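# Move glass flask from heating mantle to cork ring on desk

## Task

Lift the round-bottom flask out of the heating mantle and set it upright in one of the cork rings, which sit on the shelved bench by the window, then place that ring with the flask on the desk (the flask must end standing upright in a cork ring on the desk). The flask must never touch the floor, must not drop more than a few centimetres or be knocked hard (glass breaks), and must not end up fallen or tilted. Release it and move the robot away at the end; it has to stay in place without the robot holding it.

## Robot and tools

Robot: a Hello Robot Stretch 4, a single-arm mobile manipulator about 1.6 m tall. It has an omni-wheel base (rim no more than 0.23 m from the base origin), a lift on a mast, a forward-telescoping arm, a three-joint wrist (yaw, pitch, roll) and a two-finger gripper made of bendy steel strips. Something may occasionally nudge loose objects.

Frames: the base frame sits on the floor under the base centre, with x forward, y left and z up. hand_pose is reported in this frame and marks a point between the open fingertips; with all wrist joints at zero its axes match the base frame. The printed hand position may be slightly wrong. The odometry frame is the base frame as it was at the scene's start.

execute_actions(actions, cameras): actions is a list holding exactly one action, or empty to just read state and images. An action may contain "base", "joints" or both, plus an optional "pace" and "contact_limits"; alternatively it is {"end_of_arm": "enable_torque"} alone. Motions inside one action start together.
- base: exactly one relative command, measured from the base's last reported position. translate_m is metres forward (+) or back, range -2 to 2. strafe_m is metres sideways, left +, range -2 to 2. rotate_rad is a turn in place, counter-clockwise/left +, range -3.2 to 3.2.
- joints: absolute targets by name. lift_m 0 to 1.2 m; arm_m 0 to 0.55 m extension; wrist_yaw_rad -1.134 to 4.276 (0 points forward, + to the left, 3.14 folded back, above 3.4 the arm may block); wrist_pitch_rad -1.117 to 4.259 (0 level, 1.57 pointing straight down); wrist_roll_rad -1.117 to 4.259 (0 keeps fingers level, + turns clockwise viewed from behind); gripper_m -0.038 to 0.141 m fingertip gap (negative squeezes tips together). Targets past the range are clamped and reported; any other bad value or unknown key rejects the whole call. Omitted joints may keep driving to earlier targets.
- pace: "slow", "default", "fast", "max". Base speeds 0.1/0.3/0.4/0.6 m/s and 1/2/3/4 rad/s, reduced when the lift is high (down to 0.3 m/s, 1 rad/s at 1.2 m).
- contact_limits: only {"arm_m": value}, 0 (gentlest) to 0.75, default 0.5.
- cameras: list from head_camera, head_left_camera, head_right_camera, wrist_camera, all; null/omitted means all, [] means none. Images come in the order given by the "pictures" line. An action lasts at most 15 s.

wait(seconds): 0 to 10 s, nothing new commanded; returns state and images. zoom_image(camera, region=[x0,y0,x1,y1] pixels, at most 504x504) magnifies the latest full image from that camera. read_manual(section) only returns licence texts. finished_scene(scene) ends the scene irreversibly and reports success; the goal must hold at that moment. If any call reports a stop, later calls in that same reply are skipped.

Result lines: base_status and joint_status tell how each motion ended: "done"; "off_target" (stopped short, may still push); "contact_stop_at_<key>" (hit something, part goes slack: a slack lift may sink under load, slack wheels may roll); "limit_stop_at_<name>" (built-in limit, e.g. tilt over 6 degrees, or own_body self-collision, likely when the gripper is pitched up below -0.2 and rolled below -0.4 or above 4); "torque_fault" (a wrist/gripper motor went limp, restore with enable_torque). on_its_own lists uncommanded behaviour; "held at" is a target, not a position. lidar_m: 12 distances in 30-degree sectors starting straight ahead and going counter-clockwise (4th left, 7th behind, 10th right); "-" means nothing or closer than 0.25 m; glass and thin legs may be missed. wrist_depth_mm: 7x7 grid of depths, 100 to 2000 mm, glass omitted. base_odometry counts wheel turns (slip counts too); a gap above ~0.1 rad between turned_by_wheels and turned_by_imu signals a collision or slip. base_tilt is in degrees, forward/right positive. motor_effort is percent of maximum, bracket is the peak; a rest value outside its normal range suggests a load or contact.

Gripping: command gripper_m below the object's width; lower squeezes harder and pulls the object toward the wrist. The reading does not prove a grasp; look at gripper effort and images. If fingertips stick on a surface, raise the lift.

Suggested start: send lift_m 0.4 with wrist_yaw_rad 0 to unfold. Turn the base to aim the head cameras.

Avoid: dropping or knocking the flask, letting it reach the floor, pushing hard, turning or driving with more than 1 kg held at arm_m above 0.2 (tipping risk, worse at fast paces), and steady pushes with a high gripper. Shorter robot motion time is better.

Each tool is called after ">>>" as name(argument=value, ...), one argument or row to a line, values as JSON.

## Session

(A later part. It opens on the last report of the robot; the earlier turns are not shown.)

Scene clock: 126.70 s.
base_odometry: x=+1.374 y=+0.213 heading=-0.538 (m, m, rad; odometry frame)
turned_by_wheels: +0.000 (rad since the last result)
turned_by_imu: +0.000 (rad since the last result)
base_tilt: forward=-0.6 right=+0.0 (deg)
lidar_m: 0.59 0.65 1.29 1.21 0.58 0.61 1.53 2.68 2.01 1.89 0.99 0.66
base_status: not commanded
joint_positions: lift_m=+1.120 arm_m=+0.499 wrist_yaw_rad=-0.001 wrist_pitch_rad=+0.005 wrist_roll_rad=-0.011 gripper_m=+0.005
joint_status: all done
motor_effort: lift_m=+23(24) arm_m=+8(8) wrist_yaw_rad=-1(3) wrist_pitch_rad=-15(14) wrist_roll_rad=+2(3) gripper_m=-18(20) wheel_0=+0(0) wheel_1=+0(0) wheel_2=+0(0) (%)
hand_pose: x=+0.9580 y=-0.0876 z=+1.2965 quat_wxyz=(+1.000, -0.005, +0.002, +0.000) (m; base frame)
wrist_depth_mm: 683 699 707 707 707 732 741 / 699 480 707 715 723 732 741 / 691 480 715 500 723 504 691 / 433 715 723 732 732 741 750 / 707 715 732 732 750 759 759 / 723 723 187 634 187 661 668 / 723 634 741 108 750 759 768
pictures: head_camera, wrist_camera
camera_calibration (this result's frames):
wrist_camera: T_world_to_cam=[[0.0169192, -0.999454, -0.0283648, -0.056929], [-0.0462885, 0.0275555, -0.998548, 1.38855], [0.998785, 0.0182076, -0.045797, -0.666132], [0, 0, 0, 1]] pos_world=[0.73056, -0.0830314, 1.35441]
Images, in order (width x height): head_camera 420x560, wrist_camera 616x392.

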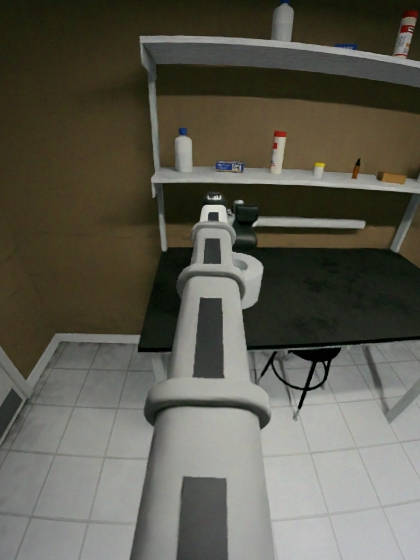

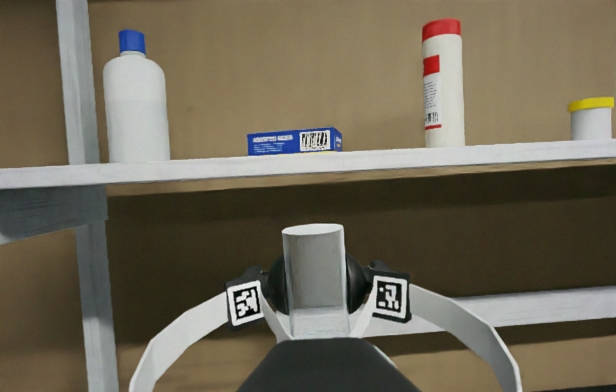

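>>> execute_actions(
  actions=[
    {"joints":{"arm_m":0.05},"pace":"slow"},
  ],
  cameras=["head_right_camera"],
)

>>> execute_actions(
  actions=[
    {"base":{"strafe_m":-0.507}},
  ],
  cameras=[],
)

>>> execute_actions(
  actions=[
    {"base":{"translate_m":-1.2}},
  ],
  cameras=[],
)

>>> execute_actions(
  actions=[
    {"base":{"rotate_rad":1.57},"pace":"slow"},
  ],
  cameras=[],
)

>>> execute_actions(
  actions=[
    {"base":{"translate_m":0.4}},
  ],
  cameras=["head_right_camera","head_camera","wrist_camera"],
)

Scene clock: 141.87 s.
base_odometry: x=+1.374 y=+0.213 heading=-0.538 (m, m, rad; odometry frame)
turned_by_wheels: +0.000 (rad since the last result)
turned_by_imu: +0.002 (rad since the last result)
base_tilt: forward=-0.6 right=+0.0 (deg)
lidar_m: 0.62 0.64 1.27 1.19 0.60 0.63 1.48 2.66 1.99 1.89 0.97 0.68
base_status: not commanded
joint_positions: lift_m=+1.120 arm_m=+0.051 wrist_yaw_rad=+0.000 wrist_pitch_rad=+0.005 wrist_roll_rad=-0.011 gripper_m=+0.005
joint_status: all done
motor_effort: lift_m=+23(23) arm_m=-8(6) wrist_yaw_rad=+0(0) wrist_pitch_rad=-13(15) wrist_roll_rad=+0(0) gripper_m=-17(19) wheel_0=+0(0) wheel_1=+0(0) wheel_2=+0(0) (%)
hand_pose: x=+0.5108 y=-0.0875 z=+1.2965 quat_wxyz=(+1.000, -0.005, +0.002, +0.000) (m; base frame)
wrist_depth_mm: 1118 1098 1138 1138 1138 1182 1182 / 1118 1138 1138 1138 1160 1182 1182 / 1118 1118 1060 1182 1160 1182 1182 / 1118 1138 1160 1160 1160 1205 1205 / 1138 1138 1138 1160 1160 1182 1205 / 1160 1160 186 778 187 1160 1118 / 1138 1138 891 108 854 778 809
pictures: head_right_camera
Images, in order (width x height): head_right_camera 420x672.

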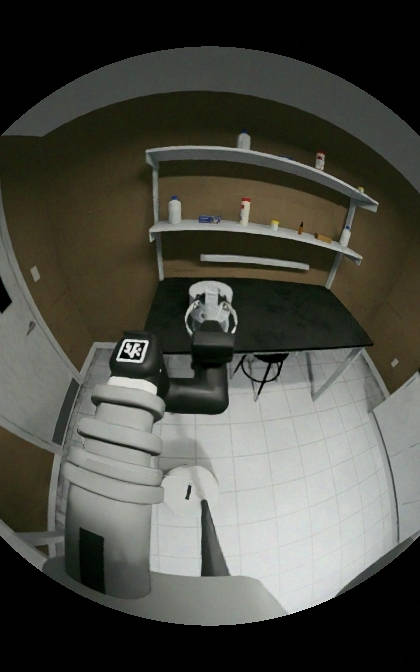

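Scene clock: 144.87 s.
base_odometry: x=+1.114 y=-0.222 heading=-0.538 (m, m, rad; odometry frame)
turned_by_wheels: +0.000 (rad since the last result)
turned_by_imu: -0.001 (rad since the last result)
base_tilt: forward=-0.6 right=+0.0 (deg)
lidar_m: 0.63 0.69 0.88 1.71 1.02 1.31 3.19 3.02 1.46 1.39 1.03 0.68
base_status: done
joint_positions: lift_m=+1.120 arm_m=+0.051 wrist_yaw_rad=+0.000 wrist_pitch_rad=+0.005 wrist_roll_rad=-0.011 gripper_m=+0.005
joint_status: not commanded
motor_effort: lift_m=+23(23) arm_m=-8(8) wrist_yaw_rad=+0(1) wrist_pitch_rad=-14(15) wrist_roll_rad=+2(2) gripper_m=-18(17) wheel_0=-2(6) wheel_1=+2(9) wheel_2=+0(1) (%)
hand_pose: x=+0.5108 y=-0.0875 z=+1.2965 quat_wxyz=(+1.000, -0.005, +0.002, +0.000) (m; base frame)
wrist_depth_mm: 1060 1098 1160 1182 1160 1138 1229 / 1138 1160 1160 1182 1205 1182 1205 / 1182 1138 1160 1182 1205 1042 1205 / 1182 1182 1160 1205 1182 1229 1229 / 1160 1160 1205 1205 1205 1205 1229 / 1160 1205 186 1098 187 1138 1255 / 661 676 878 108 842 778 809
pictures: none
No camera images: the call's "cameras" was empty. Leave "cameras" out to get every camera's image.

Scene clock: 150.33 s.
base_odometry: x=+0.084 y=+0.393 heading=-0.538 (m, m, rad; odometry frame)
turned_by_wheels: +0.000 (rad since the last result)
turned_by_imu: +0.005 (rad since the last result)
base_tilt: forward=-0.6 right=+0.0 (deg)
lidar_m: 1.86 1.90 0.93 0.87 0.90 1.36 1.28 1.35 2.20 1.42 1.50 1.97
base_status: done
joint_positions: lift_m=+1.120 arm_m=+0.051 wrist_yaw_rad=+0.000 wrist_pitch_rad=+0.005 wrist_roll_rad=-0.011 gripper_m=+0.005
joint_status: not commanded
motor_effort: lift_m=+22(23) arm_m=-8(8) wrist_yaw_rad=-1(0) wrist_pitch_rad=-13(15) wrist_roll_rad=+0(0) gripper_m=-18(17) wheel_0=+0(4) wheel_1=+1(6) wheel_2=-1(7) (%)
hand_pose: x=+0.5108 y=-0.0875 z=+1.2966 quat_wxyz=(+1.000, -0.005, +0.002, +0.000) (m; base frame)
wrist_depth_mm: - - - - - - - / - - - - - - - / - - - - - - - / - - - - - - - / - - 1921 - - - - / - - 187 1863 187 - - / - - - 108 - - -
pictures: none
No camera images: the call's "cameras" was empty. Leave "cameras" out to get every camera's image.

Scene clock: 153.20 s.
base_odometry: x=+0.084 y=+0.393 heading=+1.031 (m, m, rad; odometry frame)
turned_by_wheels: +1.570 (rad since the last result)
turned_by_imu: +1.580 (rad since the last result)
base_tilt: forward=-0.6 right=+0.0 (deg)
lidar_m: 0.87 0.85 1.35 1.27 1.32 2.19 1.46 1.51 1.99 1.86 1.90 0.93
base_status: done
joint_positions: lift_m=+1.120 arm_m=+0.051 wrist_yaw_rad=+0.000 wrist_pitch_rad=+0.005 wrist_roll_rad=-0.011 gripper_m=+0.005
joint_status: not commanded
motor_effort: lift_m=+22(22) arm_m=-8(8) wrist_yaw_rad=-1(1) wrist_pitch_rad=-14(14) wrist_roll_rad=+0(1) gripper_m=-18(19) wheel_0=-1(6) wheel_1=+0(2) wheel_2=-2(6) (%)
hand_pose: x=+0.5108 y=-0.0874 z=+1.2966 quat_wxyz=(+1.000, -0.005, +0.002, +0.000) (m; base frame)
wrist_depth_mm: 1308 1366 1308 1366 1336 1430 1430 / 1336 1366 1366 1366 1397 1397 1397 / 1308 1366 1366 1397 1397 1430 1464 / 1336 1366 1397 1430 1430 1430 1430 / 1366 1336 1336 1430 1430 1464 1464 / 1397 1182 186 1042 187 1042 1464 / 854 798 831 108 768 715 750
pictures: none
No camera images: the call's "cameras" was empty. Leave "cameras" out to get every camera's image.

Scene clock: 156.00 s.
base_odometry: x=+0.289 y=+0.736 heading=+1.031 (m, m, rad; odometry frame)
turned_by_wheels: +0.000 (rad since the last result)
turned_by_imu: -0.001 (rad since the last result)
base_tilt: forward=-0.6 right=+0.1 (deg)
lidar_m: 0.46 0.47 0.68 1.27 1.32 2.63 1.86 1.93 1.99 1.83 0.78 0.53
base_status: done
joint_positions: lift_m=+1.120 arm_m=+0.051 wrist_yaw_rad=+0.000 wrist_pitch_rad=+0.005 wrist_roll_rad=-0.011 gripper_m=+0.005
joint_status: not commanded
motor_effort: lift_m=+22(22) arm_m=-8(8) wrist_yaw_rad=-2(1) wrist_pitch_rad=-13(14) wrist_roll_rad=+2(0) gripper_m=-18(16) wheel_0=+1(5) wheel_1=+0(4) wheel_2=+0(11) (%)
hand_pose: x=+0.5108 y=-0.0874 z=+1.2966 quat_wxyz=(+1.000, -0.005, +0.002, +0.000) (m; base frame)
wrist_depth_mm: 960 991 960 991 1008 1008 1008 / 960 960 960 991 1008 1008 1025 / 976 991 976 976 1008 1008 1025 / 976 991 1008 991 1025 1042 1042 / 976 991 1008 1008 1025 1042 1060 / 991 991 186 1025 187 1025 1042 / 854 798 831 108 778 707 741
pictures: head_camera, head_right_camera, wrist_camera
camera_calibration (this result's frames):
wrist_camera: T_world_to_cam=[[0.017376, -0.999444, -0.0284427, -0.0493596], [-0.0460825, 0.0276163, -0.998556, 1.36791], [0.998787, 0.0186616, -0.045577, -0.219718], [0, 0, 0, 1]] pos_world=[0.283346, -0.0830085, 1.35452]
Images, in order (width x height): head_camera 420x560, head_right_camera 420x672, wrist_camera 616x392.

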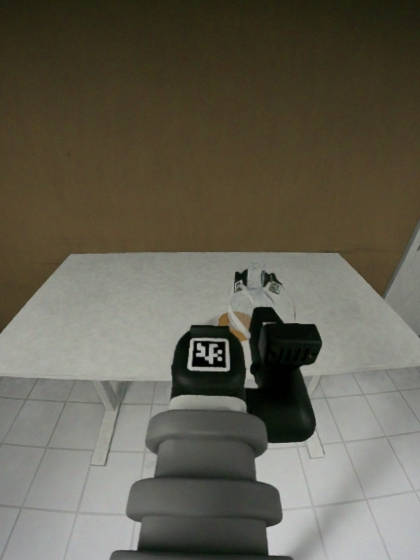

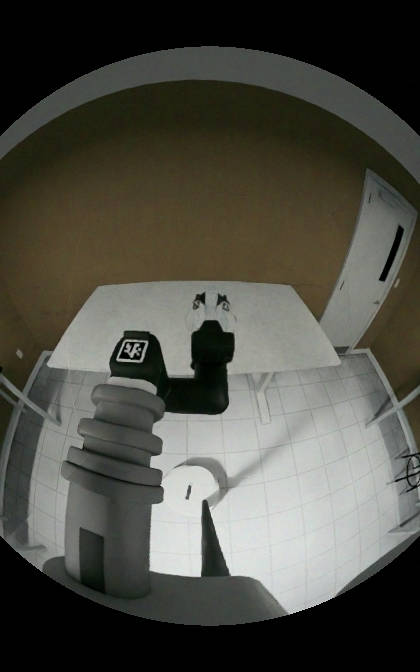

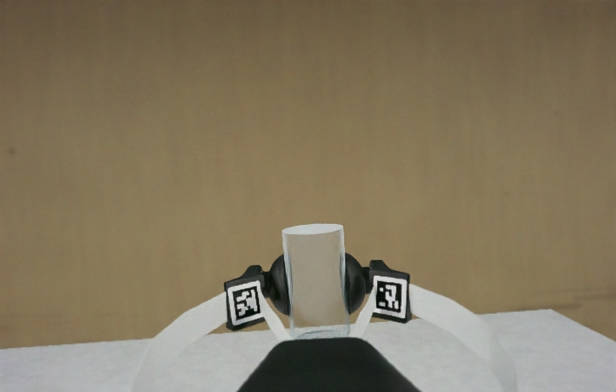

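>>> execute_actions(
  actions=[
    {"joints":{"wrist_yaw_rad":-1.0,"arm_m":0},"pace":"slow"},
  ],
  cameras=["head_camera"],
)

>>> zoom_image(
  camera="head_camera",
  region=[160, 260, 400, 420],
)

Scene clock: 164.23 s.
base_odometry: x=+0.289 y=+0.736 heading=+1.031 (m, m, rad; odometry frame)
turned_by_wheels: +0.000 (rad since the last result)
turned_by_imu: +0.001 (rad since the last result)
base_tilt: forward=-0.6 right=+0.0 (deg)
lidar_m: 0.46 0.51 0.67 1.28 1.33 2.63 1.85 1.89 1.93 1.81 0.75 0.54
base_status: not commanded
joint_positions: lift_m=+1.120 arm_m=+0.003 wrist_yaw_rad=-0.999 wrist_pitch_rad=+0.005 wrist_roll_rad=-0.011 gripper_m=+0.005
joint_status: all done
joint sent to its limit — the command would take arm_m past its lower limit, so that joint was sent only as far as its limit.
motor_effort: lift_m=+22(22) arm_m=-8(7) wrist_yaw_rad=-4(12) wrist_pitch_rad=-14(13) wrist_roll_rad=+1(1) gripper_m=-16(17) wheel_0=+1(1) wheel_1=+0(0) wheel_2=+0(0) (%)
hand_pose: x=+0.2559 y=-0.2899 z=+1.2966 quat_wxyz=(+0.878, -0.004, +0.005, -0.479) (m; base frame)
wrist_depth_mm: 1025 1281 1576 - - - - / 1025 1308 1618 - - - - / 1060 1255 1576 - - - - / 1042 1255 1576 - - - - / 1042 1281 1576 - - - 1576 / 1025 1229 186 - 187 - - / 854 788 831 108 - - -
pictures: head_camera
Images, in order (width x height): head_camera 420x560.

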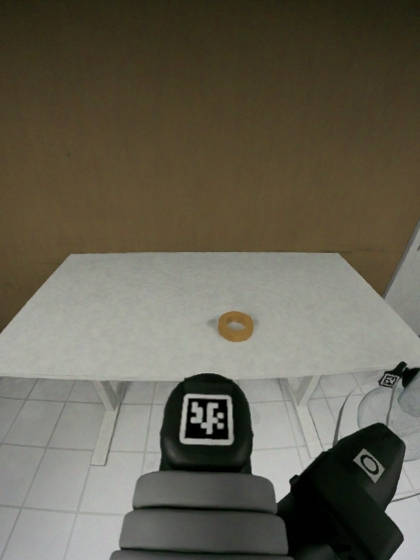

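Region (160, 260, 400, 420) of head_camera's 420x560 image, scaled by 2.100, with more detail than that image has.

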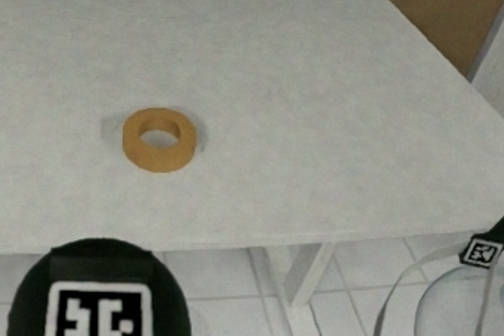

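>>> execute_actions(
  actions=[
    {"joints":{"wrist_yaw_rad":0},"pace":"slow"},
  ],
  cameras=[],
)

>>> execute_actions(
  actions=[
    {"joints":{"arm_m":0.24},"pace":"slow"},
  ],
  cameras=[],
)

>>> execute_actions(
  actions=[
    {"joints":{"lift_m":1.0},"pace":"slow"},
  ],
  cameras=["head_camera","head_right_camera"],
)

>>> zoom_image(
  camera="head_camera",
  region=[160, 240, 340, 380],
)

>>> zoom_image(
  camera="head_right_camera",
  region=[140, 260, 290, 380],
)

Scene clock: 176.37 s.
base_odometry: x=+0.289 y=+0.736 heading=+1.031 (m, m, rad; odometry frame)
turned_by_wheels: +0.000 (rad since the last result)
turned_by_imu: +0.001 (rad since the last result)
base_tilt: forward=-0.6 right=+0.1 (deg)
lidar_m: 0.46 0.49 0.67 1.29 1.32 2.62 1.86 1.89 1.92 1.81 0.74 0.51
base_status: not commanded
joint_positions: lift_m=+1.120 arm_m=+0.002 wrist_yaw_rad=-0.001 wrist_pitch_rad=+0.005 wrist_roll_rad=-0.011 gripper_m=+0.005
joint_status: all done
motor_effort: lift_m=+22(22) arm_m=-8(8) wrist_yaw_rad=+0(3) wrist_pitch_rad=-14(14) wrist_roll_rad=+0(1) gripper_m=-16(16) wheel_0=+1(1) wheel_1=+0(0) wheel_2=+0(0) (%)
hand_pose: x=+0.4618 y=-0.0876 z=+1.2966 quat_wxyz=(+1.000, -0.005, +0.002, +0.000) (m; base frame)
wrist_depth_mm: 991 1008 1025 1025 1060 1060 1078 / 1008 1025 1042 1025 1060 1042 1060 / 1008 1025 1042 1025 1025 1078 1078 / 1025 1042 1042 1042 1042 1078 1078 / 1042 1042 1042 1042 1078 1118 1098 / 1008 1025 187 1060 188 1025 1098 / 866 788 820 108 788 723 750
pictures: none
No camera images: the call's "cameras" was empty. Leave "cameras" out to get every camera's image.

Scene clock: 180.03 s.
base_odometry: x=+0.289 y=+0.736 heading=+1.031 (m, m, rad; odometry frame)
turned_by_wheels: +0.000 (rad since the last result)
turned_by_imu: +0.001 (rad since the last result)
base_tilt: forward=-0.6 right=+0.1 (deg)
lidar_m: 0.46 0.50 0.68 1.26 1.33 2.63 1.86 1.91 1.94 1.82 0.74 0.53
base_status: not commanded
joint_positions: lift_m=+1.120 arm_m=+0.239 wrist_yaw_rad=+0.000 wrist_pitch_rad=+0.005 wrist_roll_rad=-0.011 gripper_m=+0.005
joint_status: all done
motor_effort: lift_m=+22(22) arm_m=+8(6) wrist_yaw_rad=-1(0) wrist_pitch_rad=-13(13) wrist_roll_rad=-1(0) gripper_m=-18(18) wheel_0=+1(1) wheel_1=+0(0) wheel_2=+0(0) (%)
hand_pose: x=+0.6979 y=-0.0875 z=+1.2966 quat_wxyz=(+1.000, -0.005, +0.002, +0.000) (m; base frame)
wrist_depth_mm: 788 798 798 809 798 820 820 / 778 798 809 809 820 820 842 / 788 798 809 798 842 831 842 / 788 820 820 820 842 842 842 / 788 809 809 831 820 854 866 / 798 809 187 820 187 842 854 / 809 798 831 108 778 715 732
pictures: none
No camera images: the call's "cameras" was empty. Leave "cameras" out to get every camera's image.

Scene clock: 181.87 s.
base_odometry: x=+0.289 y=+0.736 heading=+1.031 (m, m, rad; odometry frame)
turned_by_wheels: +0.000 (rad since the last result)
turned_by_imu: +0.000 (rad since the last result)
base_tilt: forward=-0.6 right=+0.1 (deg)
lidar_m: 0.46 0.47 0.66 1.28 1.32 2.62 1.84 1.93 1.93 1.80 0.77 0.54
base_status: not commanded
joint_positions: lift_m=+1.000 arm_m=+0.239 wrist_yaw_rad=+0.000 wrist_pitch_rad=+0.005 wrist_roll_rad=-0.011 gripper_m=+0.005
joint_status: all done
motor_effort: lift_m=+16(21) arm_m=+8(8) wrist_yaw_rad=-1(0) wrist_pitch_rad=-14(14) wrist_roll_rad=+0(1) gripper_m=-17(17) wheel_0=+1(1) wheel_1=+0(0) wheel_2=+0(0) (%)
hand_pose: x=+0.6979 y=-0.0875 z=+1.1771 quat_wxyz=(+1.000, -0.005, +0.002, +0.000) (m; base frame)
wrist_depth_mm: 778 798 798 809 809 820 831 / 778 788 798 809 820 842 854 / 798 798 820 820 831 831 842 / 798 798 820 831 831 854 854 / 798 798 809 831 842 842 866 / 809 809 186 723 187 732 715 / 597 549 574 108 544 500 525
pictures: head_camera, head_right_camera
Images, in order (width x height): head_camera 420x560, head_right_camera 420x672.

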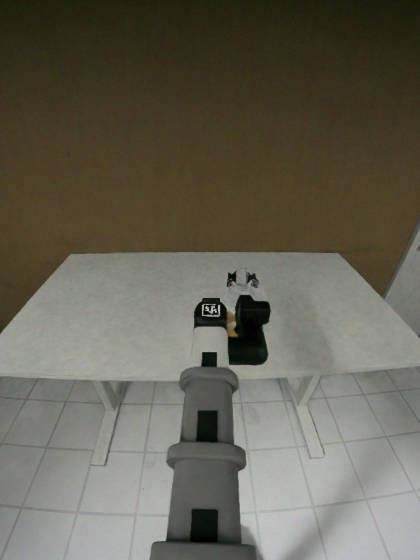

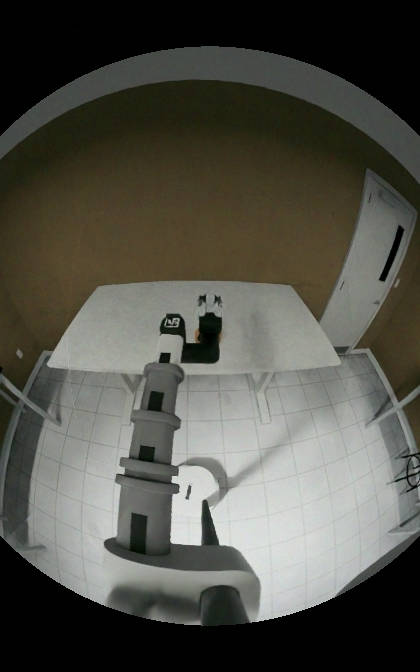

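Region (160, 240, 340, 380) of head_camera's 420x560 image, scaled by 2.800, with more detail than that image has.

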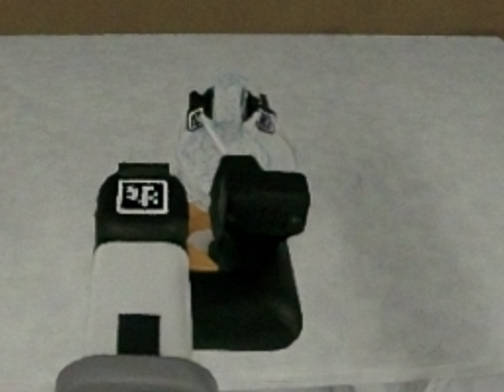

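Region (140, 260, 290, 380) of head_right_camera's 420x672 image, scaled by 3.360, with more detail than that image has; it fills the top 403 rows of this view, and the rest is white.

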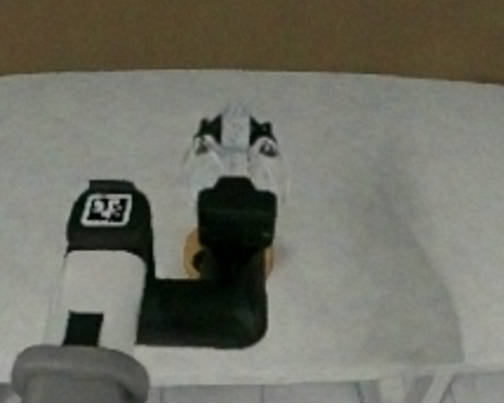

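Lower in steps, watching effort.

>>> execute_actions(
  actions=[
    {"joints":{"lift_m":0.975},"pace":"slow"},
  ],
  cameras=[],
)

>>> execute_actions(
  actions=[
    {"joints":{"lift_m":0.96},"pace":"slow"},
  ],
  cameras=[],
)

Scene clock: 187.37 s.
base_odometry: x=+0.289 y=+0.736 heading=+1.031 (m, m, rad; odometry frame)
turned_by_wheels: +0.000 (rad since the last result)
turned_by_imu: +0.001 (rad since the last result)
base_tilt: forward=-0.6 right=+0.0 (deg)
lidar_m: 0.48 0.47 0.65 1.29 1.35 2.62 1.84 1.94 1.98 1.82 0.73 0.51
base_status: not commanded
joint_positions: lift_m=+0.975 arm_m=+0.239 wrist_yaw_rad=+0.000 wrist_pitch_rad=+0.005 wrist_roll_rad=-0.011 gripper_m=+0.005
joint_status: all done
motor_effort: lift_m=+16(16) arm_m=+8(8) wrist_yaw_rad=-1(0) wrist_pitch_rad=-13(13) wrist_roll_rad=+2(1) gripper_m=-17(16) wheel_0=+1(1) wheel_1=+0(0) wheel_2=+0(0) (%)
hand_pose: x=+0.6979 y=-0.0875 z=+1.1521 quat_wxyz=(+1.000, -0.005, +0.002, +0.000) (m; base frame)
wrist_depth_mm: 778 778 788 798 820 820 842 / 778 798 798 809 809 820 842 / 788 798 798 820 831 831 842 / 788 809 809 820 820 842 842 / 778 809 831 831 831 842 854 / 798 778 186 661 187 668 654 / 549 500 521 108 496 452 477
pictures: none
No camera images: the call's "cameras" was empty. Leave "cameras" out to get every camera's image.

Scene clock: 188.20 s.
base_odometry: x=+0.289 y=+0.736 heading=+1.031 (m, m, rad; odometry frame)
turned_by_wheels: +0.000 (rad since the last result)
turned_by_imu: +0.000 (rad since the last result)
base_tilt: forward=-0.6 right=+0.1 (deg)
lidar_m: 0.48 0.49 0.68 1.28 1.32 2.62 1.83 1.91 1.97 1.81 0.73 0.55
base_status: not commanded
joint_positions: lift_m=+0.960 arm_m=+0.239 wrist_yaw_rad=+0.000 wrist_pitch_rad=+0.005 wrist_roll_rad=-0.011 gripper_m=+0.005
joint_status: all done
motor_effort: lift_m=+16(17) arm_m=+8(8) wrist_yaw_rad=-1(1) wrist_pitch_rad=-14(12) wrist_roll_rad=+0(1) gripper_m=-17(16) wheel_0=+1(1) wheel_1=+0(1) wheel_2=+0(0) (%)
hand_pose: x=+0.6979 y=-0.0875 z=+1.1371 quat_wxyz=(+1.000, -0.005, +0.002, +0.000) (m; base frame)
wrist_depth_mm: 778 778 798 809 809 831 831 / 788 788 809 820 820 831 842 / 798 778 809 820 831 842 831 / 798 831 820 820 842 831 842 / 798 809 809 820 842 831 866 / 759 732 186 615 188 627 621 / 517 473 492 108 466 427 445
pictures: none
No camera images: the call's "cameras" was empty. Leave "cameras" out to get every camera's image.

>>> execute_actions(
  actions=[
    {"joints":{"lift_m":0.948},"pace":"slow"},
  ],
  cameras=[],
)

>>> execute_actions(
  actions=[
    {"joints":{"lift_m":0.936},"pace":"slow"},
  ],
  cameras=[],
)

Scene clock: 192.67 s.
base_odometry: x=+0.289 y=+0.736 heading=+1.031 (m, m, rad; odometry frame)
turned_by_wheels: +0.000 (rad since the last result)
turned_by_imu: +0.001 (rad since the last result)
base_tilt: forward=-0.6 right=+0.0 (deg)
lidar_m: 0.48 0.49 0.69 1.29 1.36 2.60 1.86 1.94 1.95 1.80 0.74 0.53
base_status: not commanded
joint_positions: lift_m=+0.948 arm_m=+0.239 wrist_yaw_rad=+0.000 wrist_pitch_rad=+0.005 wrist_roll_rad=-0.011 gripper_m=+0.005
joint_status: all done
motor_effort: lift_m=+16(16) arm_m=+8(8) wrist_yaw_rad=+0(1) wrist_pitch_rad=-14(14) wrist_roll_rad=-1(3) gripper_m=-19(18) wheel_0=+1(1) wheel_1=+0(0) wheel_2=+0(0) (%)
hand_pose: x=+0.6979 y=-0.0875 z=+1.1251 quat_wxyz=(+1.000, -0.005, +0.002, +0.000) (m; base frame)
wrist_depth_mm: 778 788 788 809 820 842 820 / 788 778 798 798 809 831 842 / 798 788 820 820 820 831 854 / 798 798 809 820 842 842 842 / 809 809 820 820 842 854 866 / 723 699 186 591 186 597 580 / 488 449 469 108 445 407 424
pictures: none
No camera images: the call's "cameras" was empty. Leave "cameras" out to get every camera's image.

Scene clock: 193.43 s.
base_odometry: x=+0.289 y=+0.736 heading=+1.031 (m, m, rad; odometry frame)
turned_by_wheels: +0.000 (rad since the last result)
turned_by_imu: +0.000 (rad since the last result)
base_tilt: forward=-0.6 right=+0.1 (deg)
lidar_m: 0.47 0.50 0.66 1.29 1.33 2.61 1.86 1.93 1.96 1.81 0.74 0.53
base_status: not commanded
joint_positions: lift_m=+0.936 arm_m=+0.239 wrist_yaw_rad=+0.000 wrist_pitch_rad=+0.003 wrist_roll_rad=-0.011 gripper_m=+0.005
joint_status: all done
motor_effort: lift_m=+15(15) arm_m=+8(8) wrist_yaw_rad=+0(0) wrist_pitch_rad=-7(14) wrist_roll_rad=+2(1) gripper_m=-20(16) wheel_0=+1(1) wheel_1=+0(0) wheel_2=+0(0) (%)
hand_pose: x=+0.6979 y=-0.0875 z=+1.1137 quat_wxyz=(+1.000, -0.005, +0.001, +0.000) (m; base frame)
wrist_depth_mm: 768 788 778 809 831 820 831 / 788 798 798 809 820 842 820 / 788 798 809 820 820 831 842 / 788 809 809 798 831 842 842 / 788 809 809 820 831 854 854 / 691 661 187 564 187 574 564 / 466 430 449 108 421 389 410
pictures: none
No camera images: the call's "cameras" was empty. Leave "cameras" out to get every camera's image.

>>> execute_actions(
  actions=[
    {"joints":{"gripper_m":0.1},"pace":"slow"},
  ],
  cameras=["wrist_camera"],
)

>>> execute_actions(
  actions=[
    {"joints":{"arm_m":0},"base":{"translate_m":-0.3}},
  ],
  cameras=["wrist_camera"],
)

Scene clock: 200.47 s.
base_odometry: x=+0.289 y=+0.736 heading=+1.031 (m, m, rad; odometry frame)
turned_by_wheels: +0.000 (rad since the last result)
turned_by_imu: +0.001 (rad since the last result)
base_tilt: forward=-0.6 right=+0.1 (deg)
lidar_m: 0.46 0.50 0.66 1.24 1.35 2.61 1.87 1.92 1.98 1.82 0.74 0.53
base_status: not commanded
joint_positions: lift_m=+0.936 arm_m=+0.239 wrist_yaw_rad=+0.000 wrist_pitch_rad=+0.003 wrist_roll_rad=-0.011 gripper_m=+0.100
joint_status: all done
motor_effort: lift_m=+15(15) arm_m=+8(8) wrist_yaw_rad=-2(0) wrist_pitch_rad=-8(10) wrist_roll_rad=+2(0) gripper_m=-2(18) wheel_0=+1(1) wheel_1=+0(0) wheel_2=+0(0) (%)
hand_pose: x=+0.6979 y=-0.0875 z=+1.1137 quat_wxyz=(+1.000, -0.005, +0.001, +0.000) (m; base frame)
wrist_depth_mm: 778 788 798 798 809 831 820 / 798 788 798 820 809 831 831 / 798 798 798 820 831 854 854 / 788 809 820 820 831 842 842 / 788 809 820 820 831 842 866 / 683 668 200 615 512 539 564 / 466 433 452 108 427 399 407
pictures: wrist_camera
camera_calibration (this result's frames):
wrist_camera: T_world_to_cam=[[0.0172122, -0.999448, -0.0284209, -0.0577866], [-0.044368, 0.0276336, -0.998633, 1.19272], [0.998867, 0.0184496, -0.0438679, -0.416921], [0, 0, 0, 1]] pos_world=[0.470362, -0.0830219, 1.17116]
Images, in order (width x height): wrist_camera 616x392.

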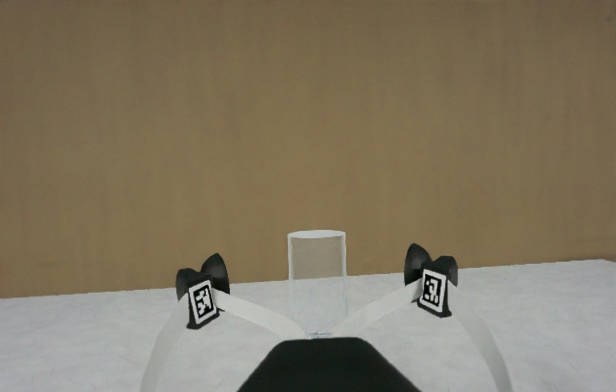

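Scene clock: 202.93 s.
base_odometry: x=+0.135 y=+0.479 heading=+1.031 (m, m, rad; odometry frame)
turned_by_wheels: +0.000 (rad since the last result)
turned_by_imu: +0.001 (rad since the last result)
base_tilt: forward=-0.6 right=+0.1 (deg)
lidar_m: 0.76 0.79 1.38 1.28 1.30 2.31 1.55 1.58 1.97 1.84 1.90 0.81
base_status: done
joint_positions: lift_m=+0.936 arm_m=+0.002 wrist_yaw_rad=+0.000 wrist_pitch_rad=+0.003 wrist_roll_rad=-0.011 gripper_m=+0.100
joint_status: all done
joint sent to its limit — the command would take arm_m past its lower limit, so that joint was sent only as far as its limit.
motor_effort: lift_m=+15(16) arm_m=-8(10) wrist_yaw_rad=-1(0) wrist_pitch_rad=-8(7) wrist_roll_rad=+1(1) gripper_m=+0(1) wheel_0=-1(2) wheel_1=+0(3) wheel_2=-2(10) (%)
hand_pose: x=+0.4619 y=-0.0874 z=+1.1138 quat_wxyz=(+1.000, -0.005, +0.001, +0.000) (m; base frame)
wrist_depth_mm: 1281 1281 1281 1336 1336 1397 1366 / 1281 1281 1308 1336 1308 1336 1397 / 1281 1308 1308 1336 1336 1366 1366 / 1308 1308 1366 1397 1397 1366 1430 / 1308 1255 1182 1098 1025 991 960 / 691 676 200 627 585 591 668 / 904 1336 1366 108 1397 1397 1397
pictures: wrist_camera
camera_calibration (this result's frames):
wrist_camera: T_world_to_cam=[[0.0175264, -0.999443, -0.0284152, -0.0537845], [-0.0440282, 0.0276206, -0.998648, 1.18221], [0.998877, 0.0187538, -0.0435196, -0.181531], [0, 0, 0, 1]] pos_world=[0.23432, -0.0830034, 1.17118]
Images, in order (width x height): wrist_camera 616x392.

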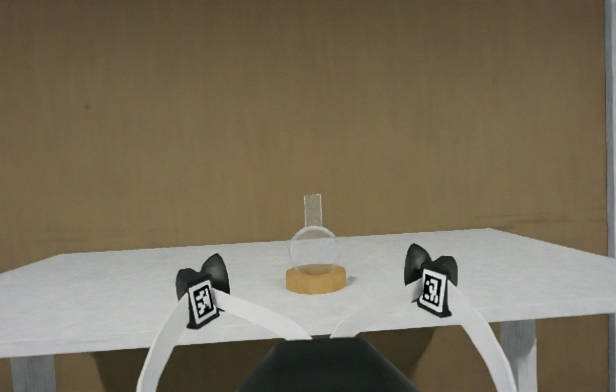

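>>> finished_scene(
  scene=1,
)

The scene is finished: the task was done.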